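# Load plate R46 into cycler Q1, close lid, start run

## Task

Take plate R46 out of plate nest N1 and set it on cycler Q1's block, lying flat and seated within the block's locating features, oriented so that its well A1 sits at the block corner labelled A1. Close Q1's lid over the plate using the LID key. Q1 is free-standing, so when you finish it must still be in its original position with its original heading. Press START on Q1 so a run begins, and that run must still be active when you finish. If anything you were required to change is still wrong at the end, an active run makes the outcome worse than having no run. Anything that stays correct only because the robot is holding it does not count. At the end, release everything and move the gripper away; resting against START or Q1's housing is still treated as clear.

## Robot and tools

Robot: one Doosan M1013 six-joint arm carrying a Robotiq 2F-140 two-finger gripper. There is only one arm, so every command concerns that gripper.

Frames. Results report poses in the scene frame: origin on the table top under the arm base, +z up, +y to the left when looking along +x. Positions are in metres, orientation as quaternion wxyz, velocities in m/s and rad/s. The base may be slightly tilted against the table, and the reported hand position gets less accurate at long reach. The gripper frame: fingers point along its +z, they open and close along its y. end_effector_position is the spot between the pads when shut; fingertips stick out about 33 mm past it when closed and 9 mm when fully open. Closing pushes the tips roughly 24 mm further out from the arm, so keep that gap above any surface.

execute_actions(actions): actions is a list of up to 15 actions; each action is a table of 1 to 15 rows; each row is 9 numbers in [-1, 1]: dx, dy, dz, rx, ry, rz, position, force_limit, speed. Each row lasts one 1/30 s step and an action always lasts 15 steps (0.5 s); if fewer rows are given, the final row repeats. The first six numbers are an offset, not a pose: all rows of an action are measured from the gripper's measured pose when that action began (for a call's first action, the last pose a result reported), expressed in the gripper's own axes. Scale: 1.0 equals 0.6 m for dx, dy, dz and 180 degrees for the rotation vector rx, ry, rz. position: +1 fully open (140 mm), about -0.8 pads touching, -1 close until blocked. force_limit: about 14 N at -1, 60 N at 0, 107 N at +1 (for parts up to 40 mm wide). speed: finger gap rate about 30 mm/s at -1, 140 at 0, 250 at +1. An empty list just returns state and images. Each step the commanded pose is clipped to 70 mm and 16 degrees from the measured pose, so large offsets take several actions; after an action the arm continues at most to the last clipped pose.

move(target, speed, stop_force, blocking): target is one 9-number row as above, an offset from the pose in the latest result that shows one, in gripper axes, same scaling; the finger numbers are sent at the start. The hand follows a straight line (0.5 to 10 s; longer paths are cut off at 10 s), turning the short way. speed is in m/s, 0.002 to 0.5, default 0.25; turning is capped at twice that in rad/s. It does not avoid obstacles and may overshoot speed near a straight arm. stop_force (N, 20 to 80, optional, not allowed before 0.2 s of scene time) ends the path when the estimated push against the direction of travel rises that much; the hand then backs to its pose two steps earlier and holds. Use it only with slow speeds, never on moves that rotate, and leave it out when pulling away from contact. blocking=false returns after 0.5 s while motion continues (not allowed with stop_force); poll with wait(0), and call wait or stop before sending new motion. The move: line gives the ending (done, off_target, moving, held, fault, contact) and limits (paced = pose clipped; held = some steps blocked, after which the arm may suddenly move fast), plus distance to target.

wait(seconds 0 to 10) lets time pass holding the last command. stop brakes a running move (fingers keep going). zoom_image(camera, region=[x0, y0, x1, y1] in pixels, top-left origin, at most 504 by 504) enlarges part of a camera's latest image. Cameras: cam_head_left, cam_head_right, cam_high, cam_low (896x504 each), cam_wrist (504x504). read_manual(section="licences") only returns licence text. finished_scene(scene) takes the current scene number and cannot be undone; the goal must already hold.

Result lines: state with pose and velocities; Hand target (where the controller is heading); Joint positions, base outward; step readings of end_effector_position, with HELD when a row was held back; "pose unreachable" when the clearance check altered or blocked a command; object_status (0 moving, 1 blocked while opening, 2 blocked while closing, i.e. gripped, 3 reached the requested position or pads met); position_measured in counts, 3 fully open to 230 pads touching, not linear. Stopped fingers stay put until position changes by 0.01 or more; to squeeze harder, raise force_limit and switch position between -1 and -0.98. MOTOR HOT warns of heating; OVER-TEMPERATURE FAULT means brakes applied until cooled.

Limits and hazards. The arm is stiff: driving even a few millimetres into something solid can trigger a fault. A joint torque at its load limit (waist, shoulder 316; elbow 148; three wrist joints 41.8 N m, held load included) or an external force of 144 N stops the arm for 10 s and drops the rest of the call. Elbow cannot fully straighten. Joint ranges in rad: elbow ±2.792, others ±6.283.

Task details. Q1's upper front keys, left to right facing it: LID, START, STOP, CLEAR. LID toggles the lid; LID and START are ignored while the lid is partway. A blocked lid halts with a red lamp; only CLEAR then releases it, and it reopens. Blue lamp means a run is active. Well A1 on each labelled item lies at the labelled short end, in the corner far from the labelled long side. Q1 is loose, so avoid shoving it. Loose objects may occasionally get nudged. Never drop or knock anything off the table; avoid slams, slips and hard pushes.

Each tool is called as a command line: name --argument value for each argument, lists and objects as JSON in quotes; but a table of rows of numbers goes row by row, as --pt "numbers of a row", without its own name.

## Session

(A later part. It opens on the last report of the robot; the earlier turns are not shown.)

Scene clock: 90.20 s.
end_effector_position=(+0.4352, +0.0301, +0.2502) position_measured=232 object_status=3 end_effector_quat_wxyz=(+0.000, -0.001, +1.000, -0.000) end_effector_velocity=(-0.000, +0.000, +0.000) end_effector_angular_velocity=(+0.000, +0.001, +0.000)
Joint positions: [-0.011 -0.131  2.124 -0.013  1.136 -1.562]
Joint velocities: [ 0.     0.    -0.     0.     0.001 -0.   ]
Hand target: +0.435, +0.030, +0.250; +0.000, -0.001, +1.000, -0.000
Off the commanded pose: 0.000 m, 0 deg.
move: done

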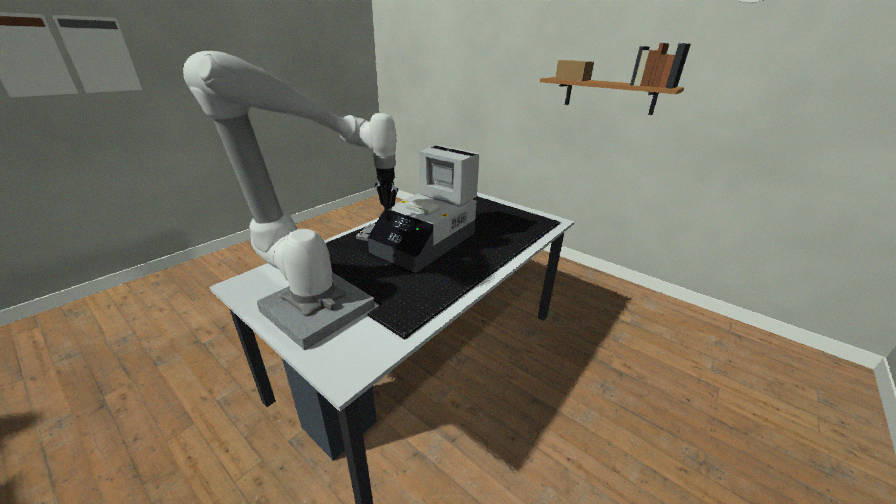

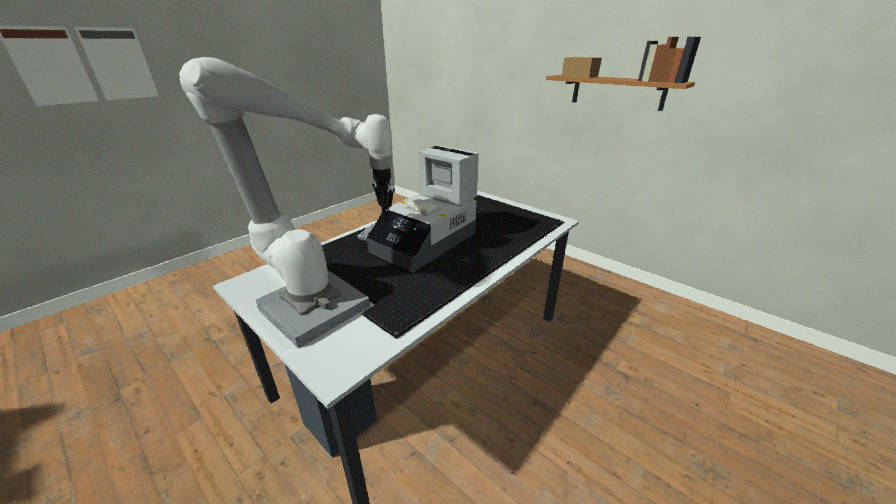

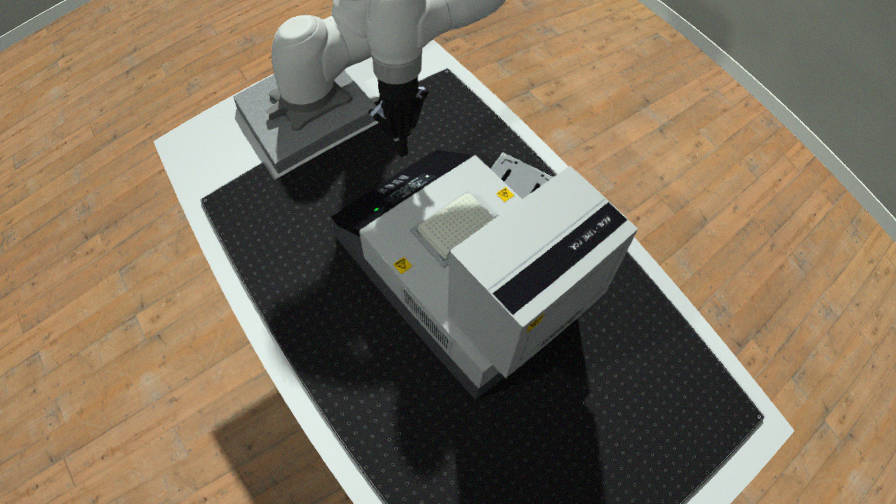

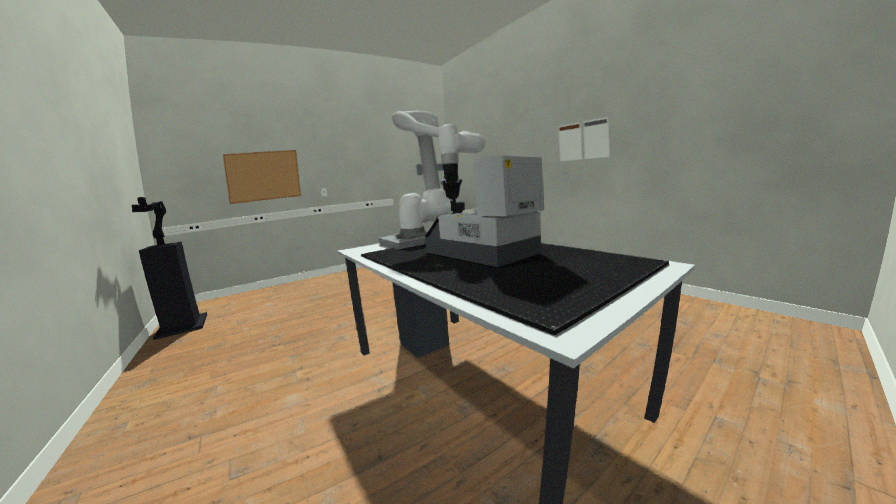

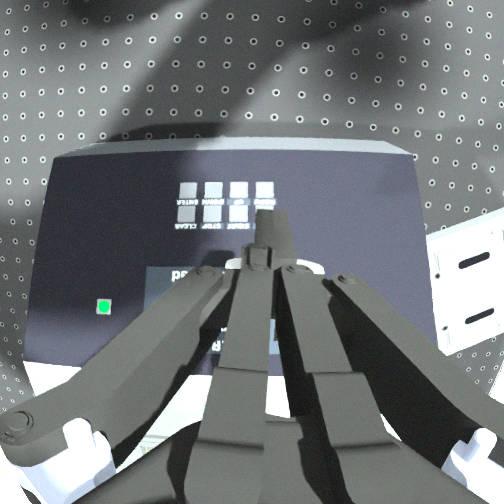

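move --target '[0,0,0.115,0,0,0,-1,-0.3,0.3]' --speed 0.08

move --target '[0,0,0.035,0,0,0,-1,-0.3,0.3]' --speed 0.006 --stop_force 20

move --target '[0.03,0,-0.13,0,0,0,-1,-0.3,0.3]' --speed 0.15

Scene clock: 91.53 s.
end_effector_position=(+0.4351, +0.0302, +0.1813) position_measured=232 object_status=3 end_effector_quat_wxyz=(+0.000, -0.001, +1.000, -0.000) end_effector_velocity=(-0.000, +0.001, -0.001) end_effector_angular_velocity=(+0.000, +0.001, +0.002)
Joint positions: [-0.012 -0.066  2.208 -0.014  0.987 -1.562]
Joint velocities: [ 0.002  0.001  0.001  0.    -0.    -0.   ]
Hand target: +0.435, +0.030, +0.181; +0.000, -0.001, +1.000, -0.000
Off the commanded pose: 0.000 m, 0 deg.
move: done

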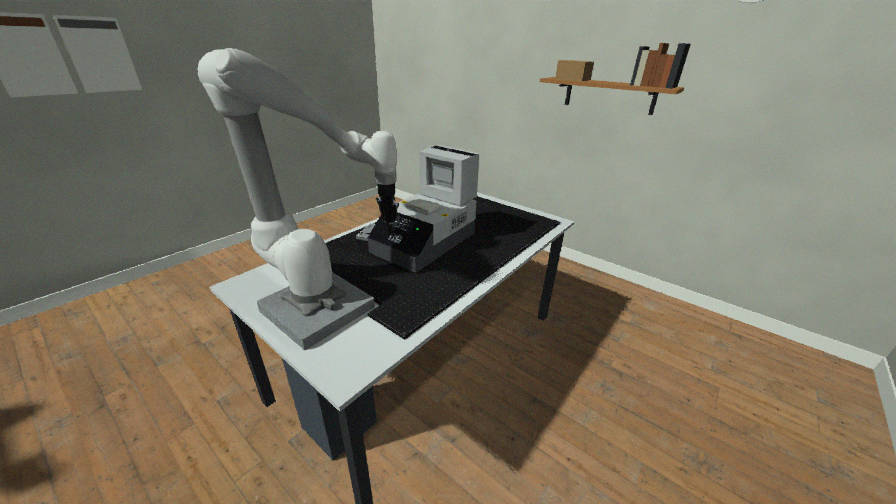

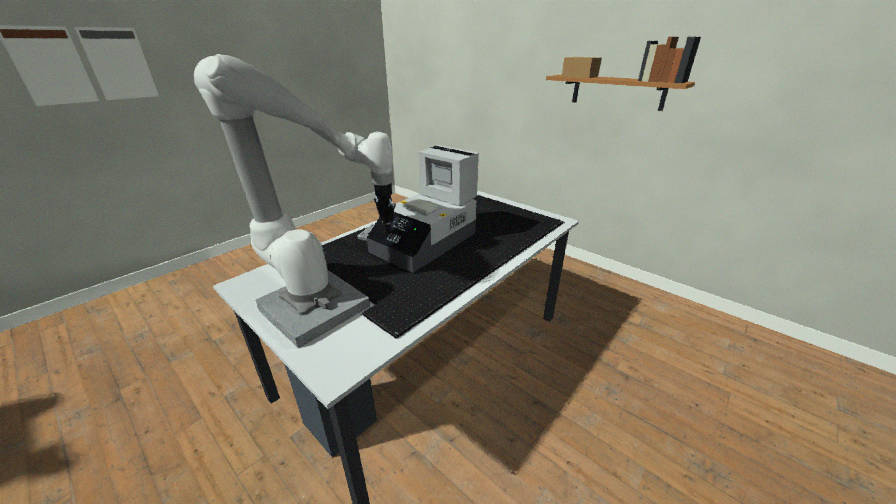

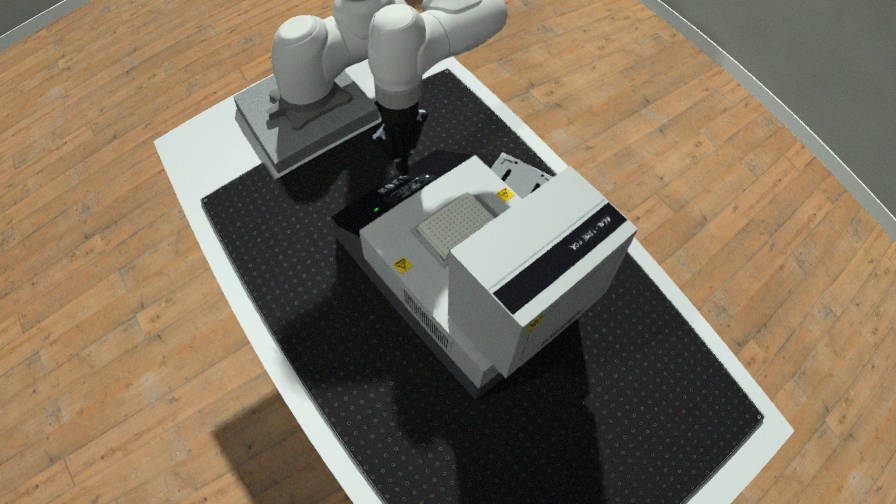

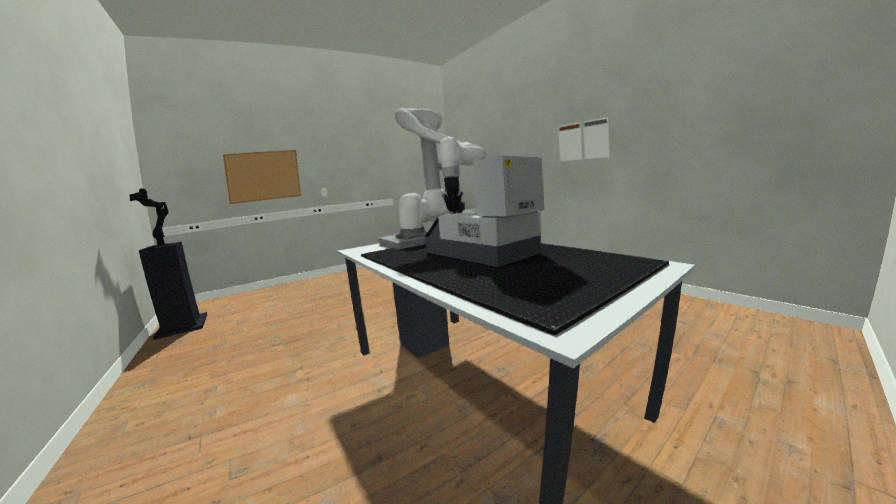

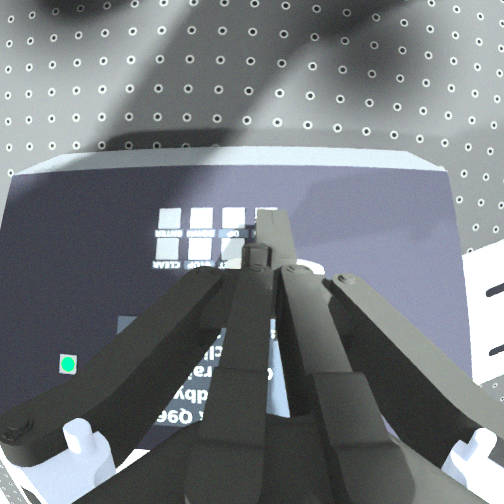

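Scene clock: 93.57 s.
end_effector_position=(+0.4349, +0.0302, +0.1708) position_measured=232 object_status=3 end_effector_quat_wxyz=(-0.000, -0.001, +1.000, -0.000) end_effector_velocity=(+0.001, +0.000, +0.002) end_effector_angular_velocity=(+0.001, -0.002, -0.000)
Joint positions: [-0.013 -0.054  2.219 -0.014  0.964 -1.562]
Joint velocities: [ 0.    -0.002 -0.003  0.001  0.002 -0.   ]
Hand target: +0.435, +0.030, +0.171; +0.000, -0.001, +1.000, -0.000
Off the commanded pose: 0.010 m, 0 deg.
move: contact

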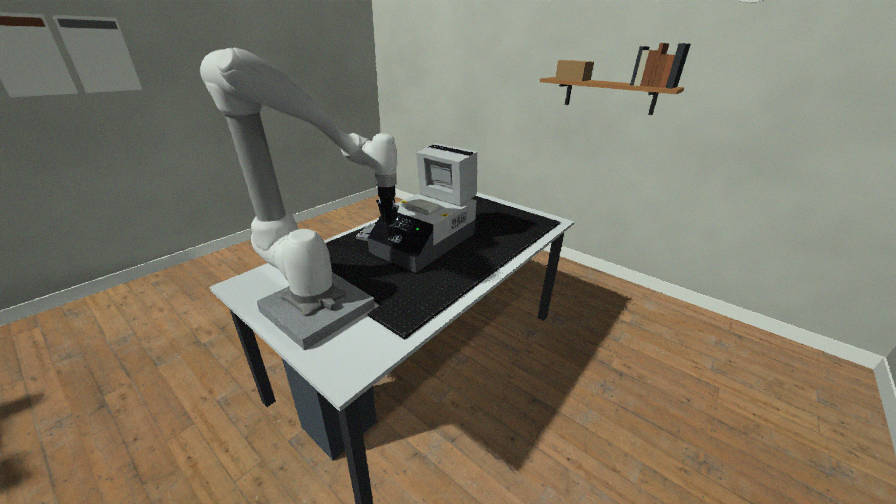

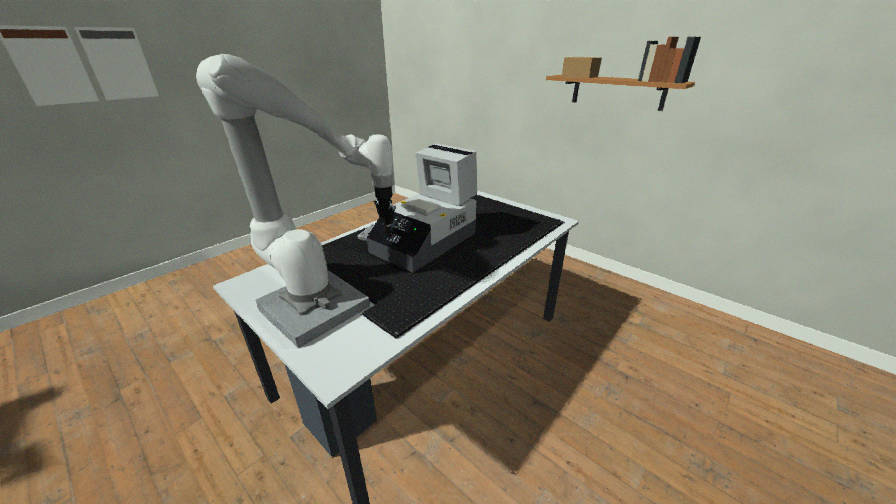

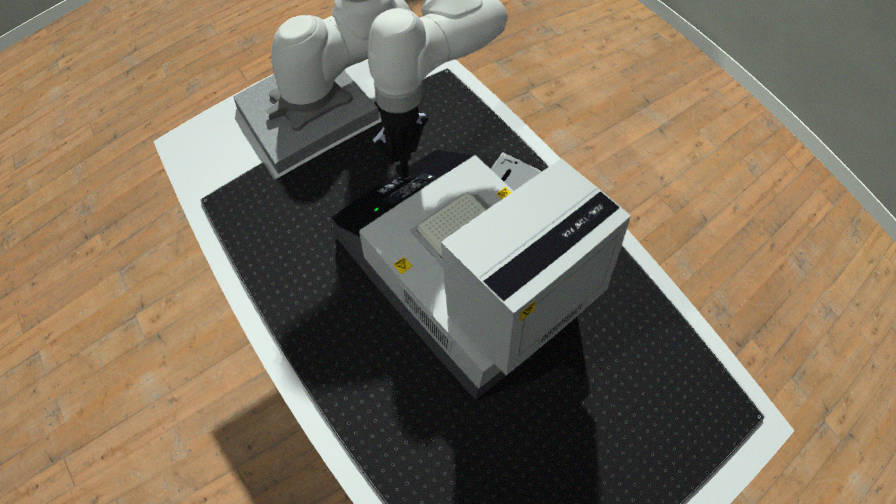

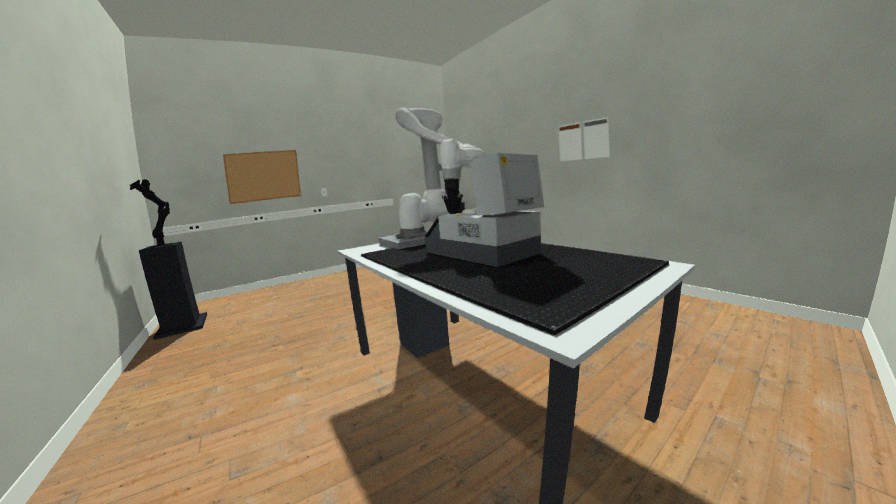

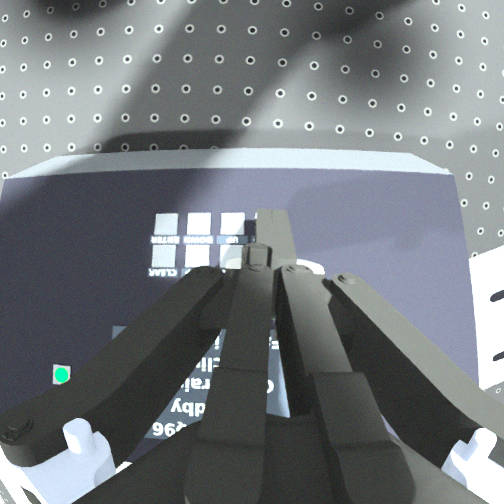

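Scene clock: 94.40 s.
end_effector_position=(+0.4171, +0.0302, +0.2487) position_measured=232 object_status=3 end_effector_quat_wxyz=(-0.000, -0.001, +1.000, -0.000) end_effector_velocity=(-0.000, +0.000, +0.000) end_effector_angular_velocity=(+0.000, +0.000, +0.001)
Joint positions: [-0.01  -0.161  2.152 -0.013  1.138 -1.562]
Joint velocities: [ 0.     0.    -0.     0.     0.    -0.001]
Hand target: +0.417, +0.030, +0.249; -0.000, -0.001, +1.000, -0.000
Off the commanded pose: 0.000 m, 0 deg.
move: done

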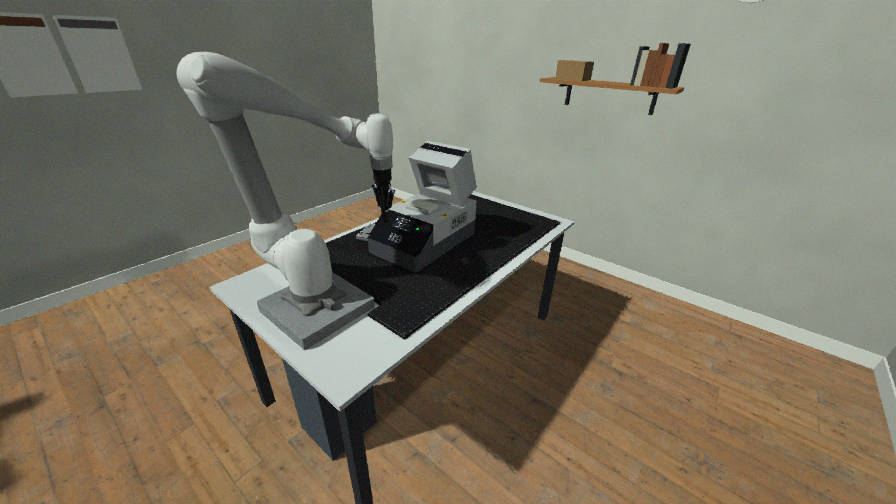

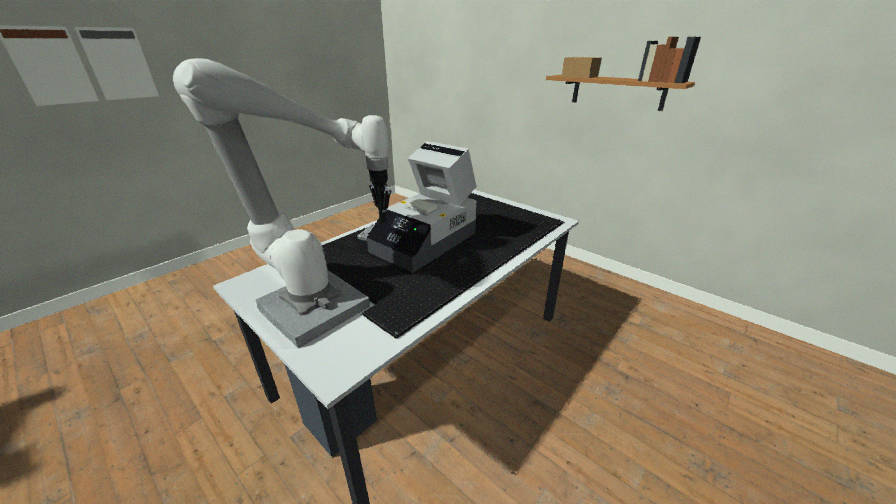

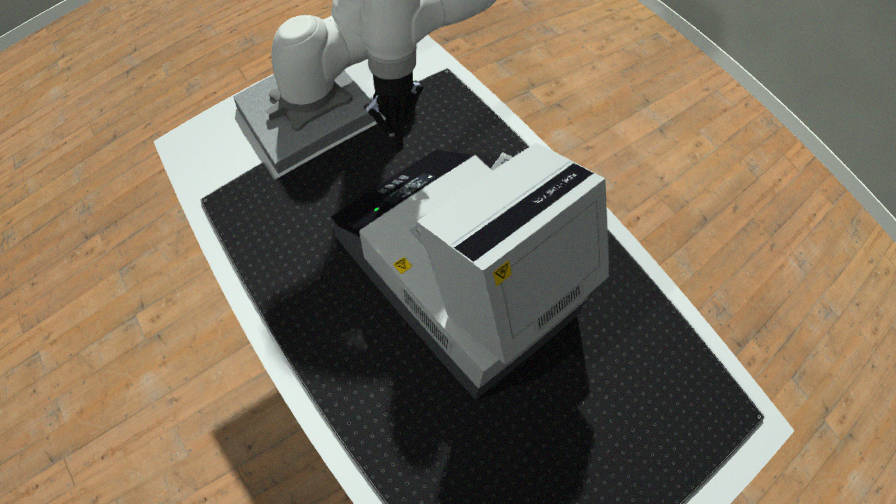

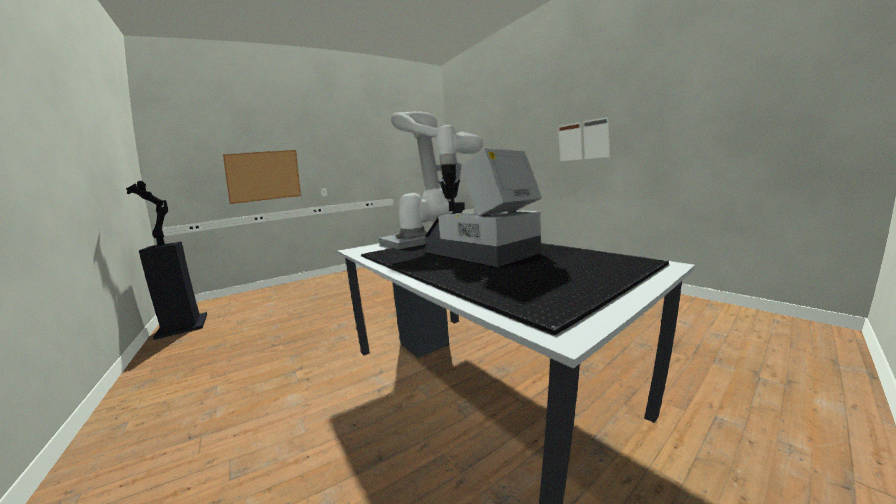

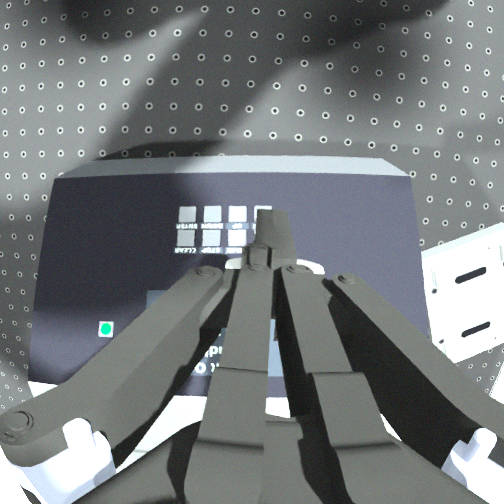

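move --target '[-0.03,-0.036,0.08,0,0,0,-1,-0.3,0.3]' --speed 0.05

wait --seconds 3

Scene clock: 96.10 s.
end_effector_position=(+0.4349, +0.0086, +0.2007) position_measured=232 object_status=3 end_effector_quat_wxyz=(-0.000, -0.001, +1.000, -0.000) end_effector_velocity=(+0.001, +0.000, +0.000) end_effector_angular_velocity=(+0.001, -0.001, -0.000)
Joint positions: [-0.062 -0.088  2.187 -0.013  1.031 -1.613]
Joint velocities: [ 0.     0.001 -0.001  0.001 -0.001 -0.   ]
Hand target: +0.435, +0.009, +0.201; -0.000, -0.001, +1.000, -0.000
Off the commanded pose: 0.000 m, 0 deg.
move: done

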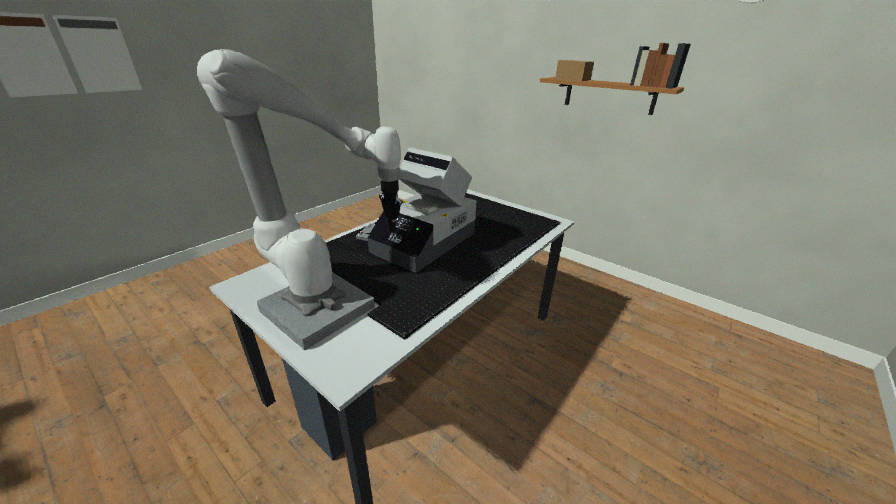

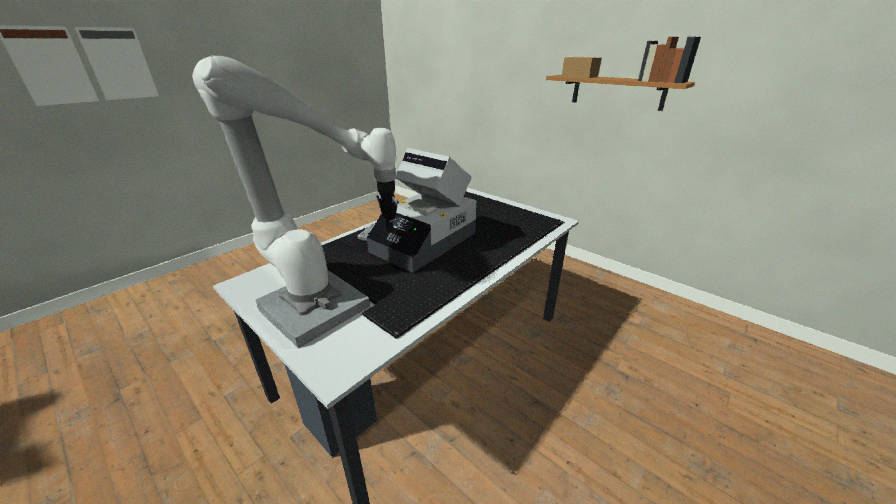

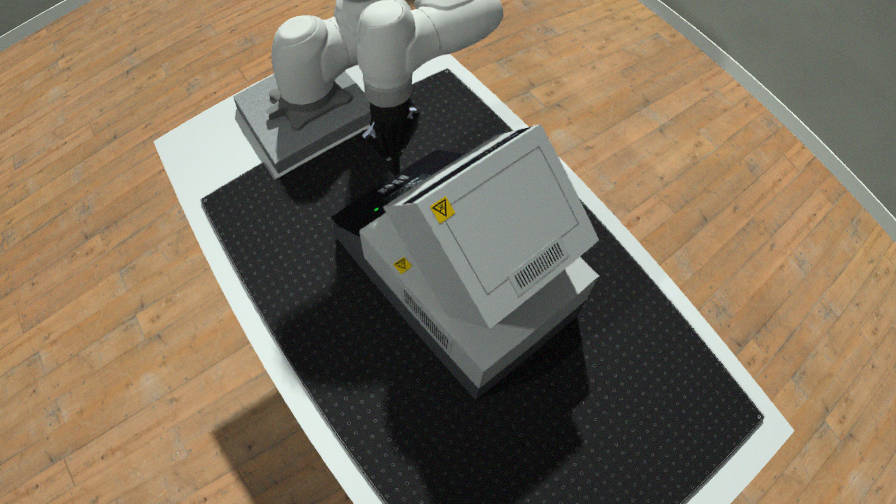

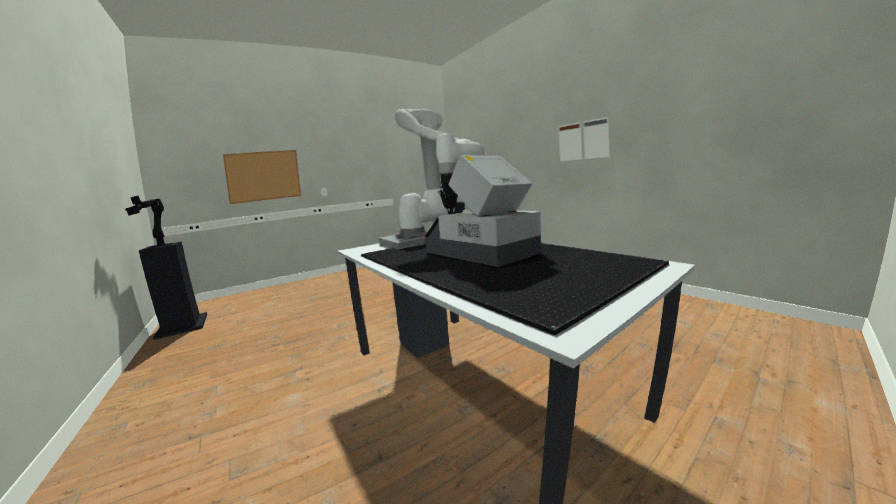

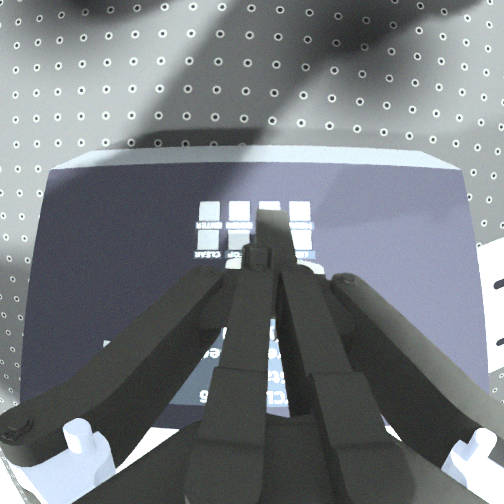

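Scene clock: 99.10 s.
end_effector_position=(+0.4349, +0.0086, +0.2007) position_measured=232 object_status=3 end_effector_quat_wxyz=(-0.000, -0.001, +1.000, -0.000) end_effector_velocity=(-0.000, -0.000, -0.000) end_effector_angular_velocity=(-0.001, +0.001, +0.000)
Joint positions: [-0.062 -0.088  2.187 -0.013  1.031 -1.613]
Joint velocities: [-0.001  0.     0.    -0.001  0.    -0.   ]
Hand target: +0.435, +0.009, +0.201; -0.000, -0.001, +1.000, -0.000
Off the commanded pose: 0.000 m, 0 deg.
wait: 3.00 s; at rest by 0.17 s

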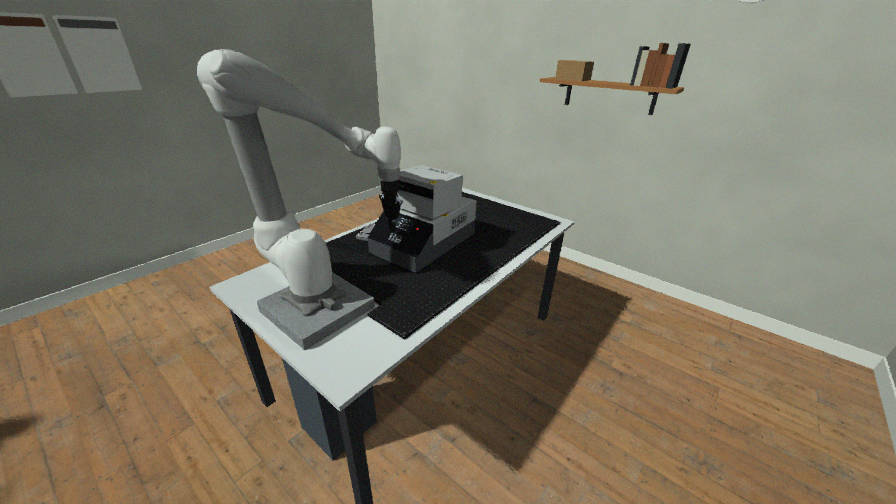

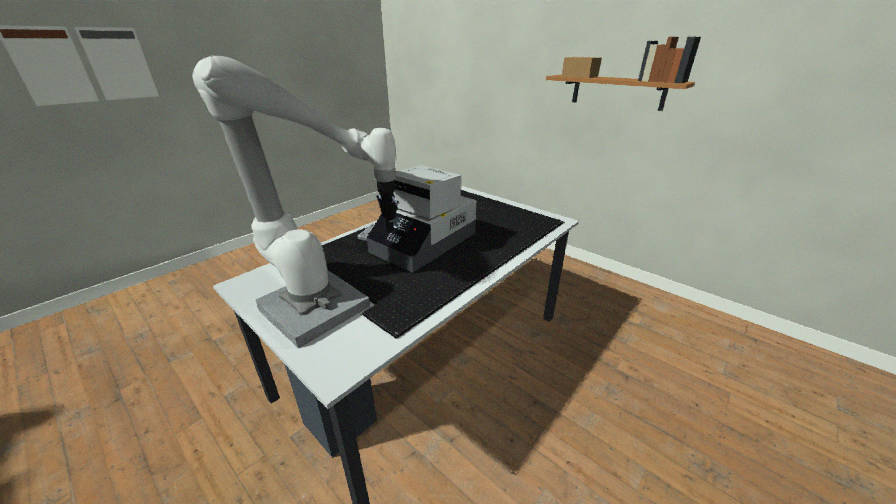

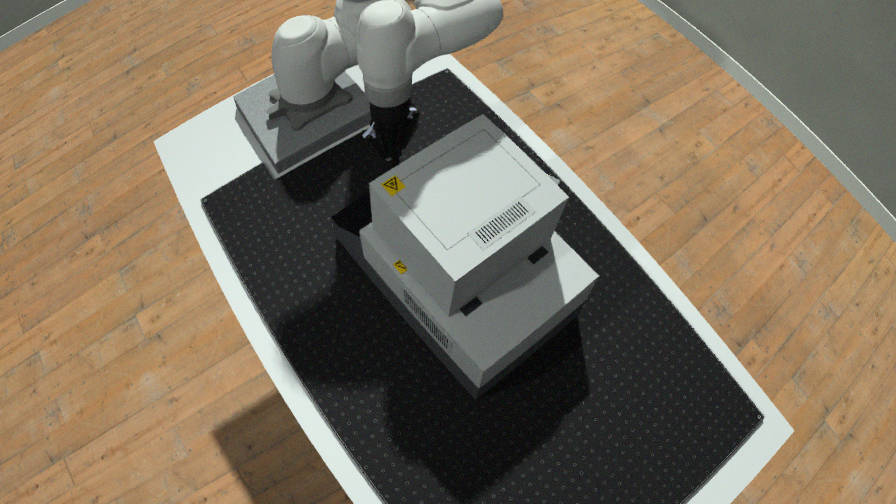

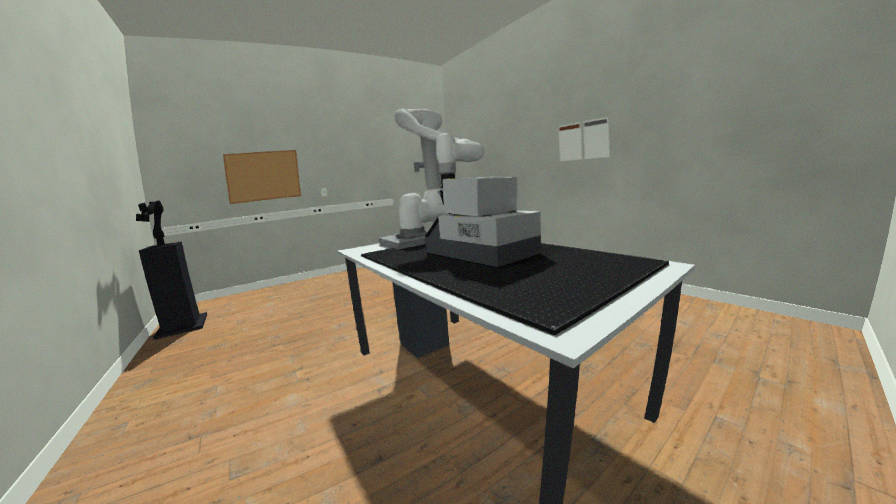

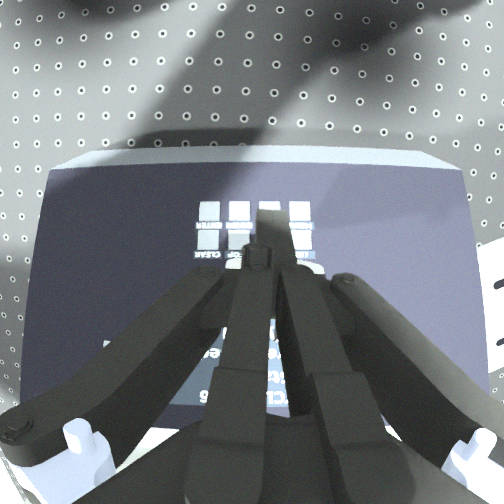

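move --target '[0.1,0,-0.05,0,0,0,-1,-0.3,0.3]' --speed 0.08

zoom_image --camera "cam_head_left" --region '[340, 140, 500, 280]'

zoom_image --camera "cam_low" --region '[400, 150, 560, 280]'

Scene clock: 100.47 s.
end_effector_position=(+0.3750, +0.0086, +0.2308) position_measured=232 object_status=3 end_effector_quat_wxyz=(-0.000, -0.001, +1.000, -0.000) end_effector_velocity=(+0.000, -0.000, +0.000) end_effector_angular_velocity=(+0.000, +0.000, -0.000)
Joint positions: [-0.069 -0.224  2.237 -0.012  1.117 -1.621]
Joint velocities: [-0.001  0.    -0.001  0.     0.001 -0.   ]
Hand target: +0.375, +0.009, +0.231; -0.000, -0.001, +1.000, -0.000
Off the commanded pose: 0.000 m, 0 deg.
move: done

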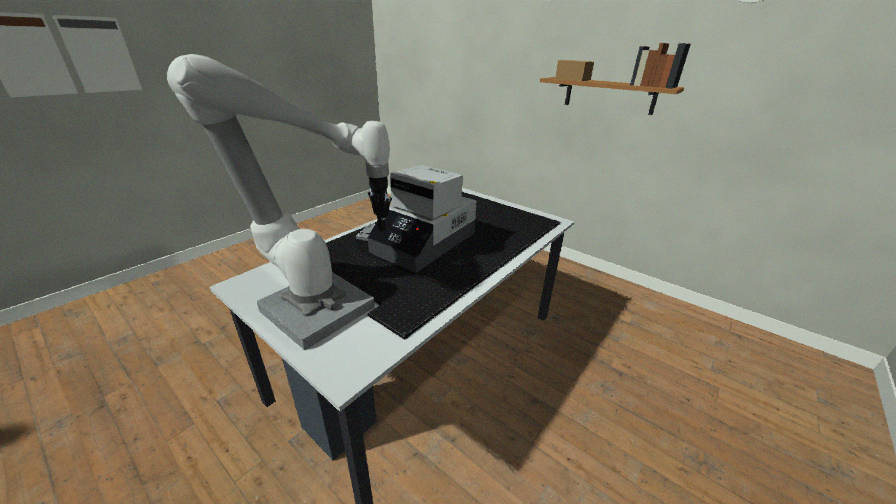

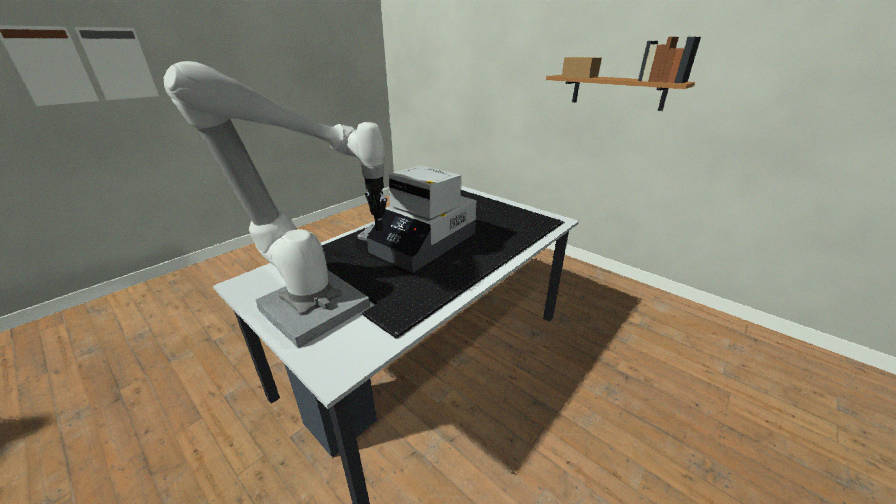

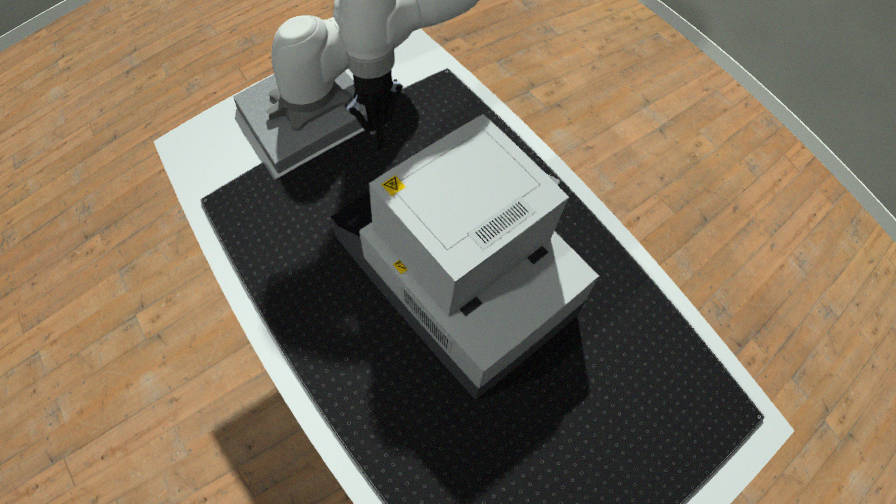

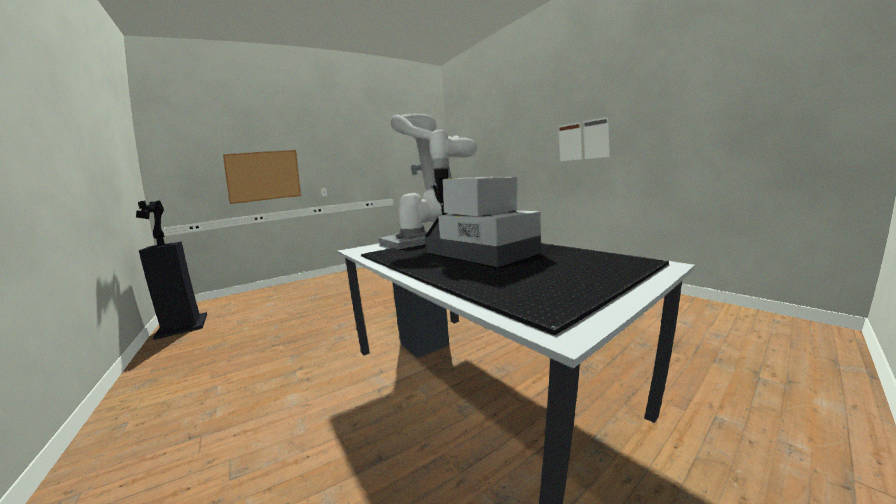

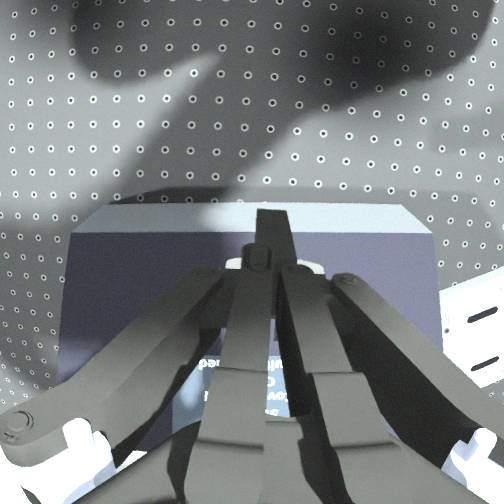

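Region (340, 140, 500, 280) of cam_head_left's 896x504 image, scaled by 3.150, with more detail than that image has; it fills the top 441 rows of this view, and the rest is white.

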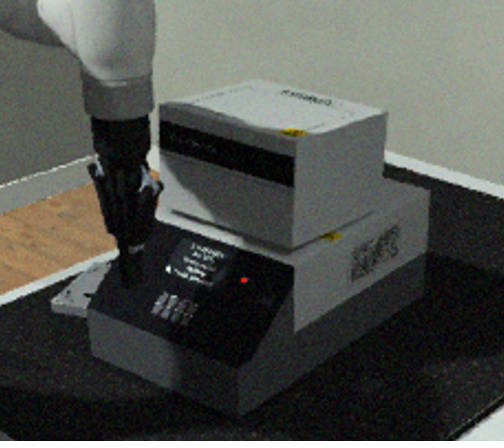

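Region (400, 150, 560, 280) of cam_low's 896x504 image, scaled by 3.150, with more detail than that image has; it fills the top 410 rows of this view, and the rest is white.

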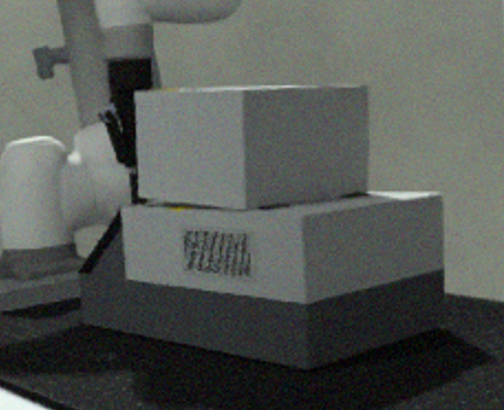

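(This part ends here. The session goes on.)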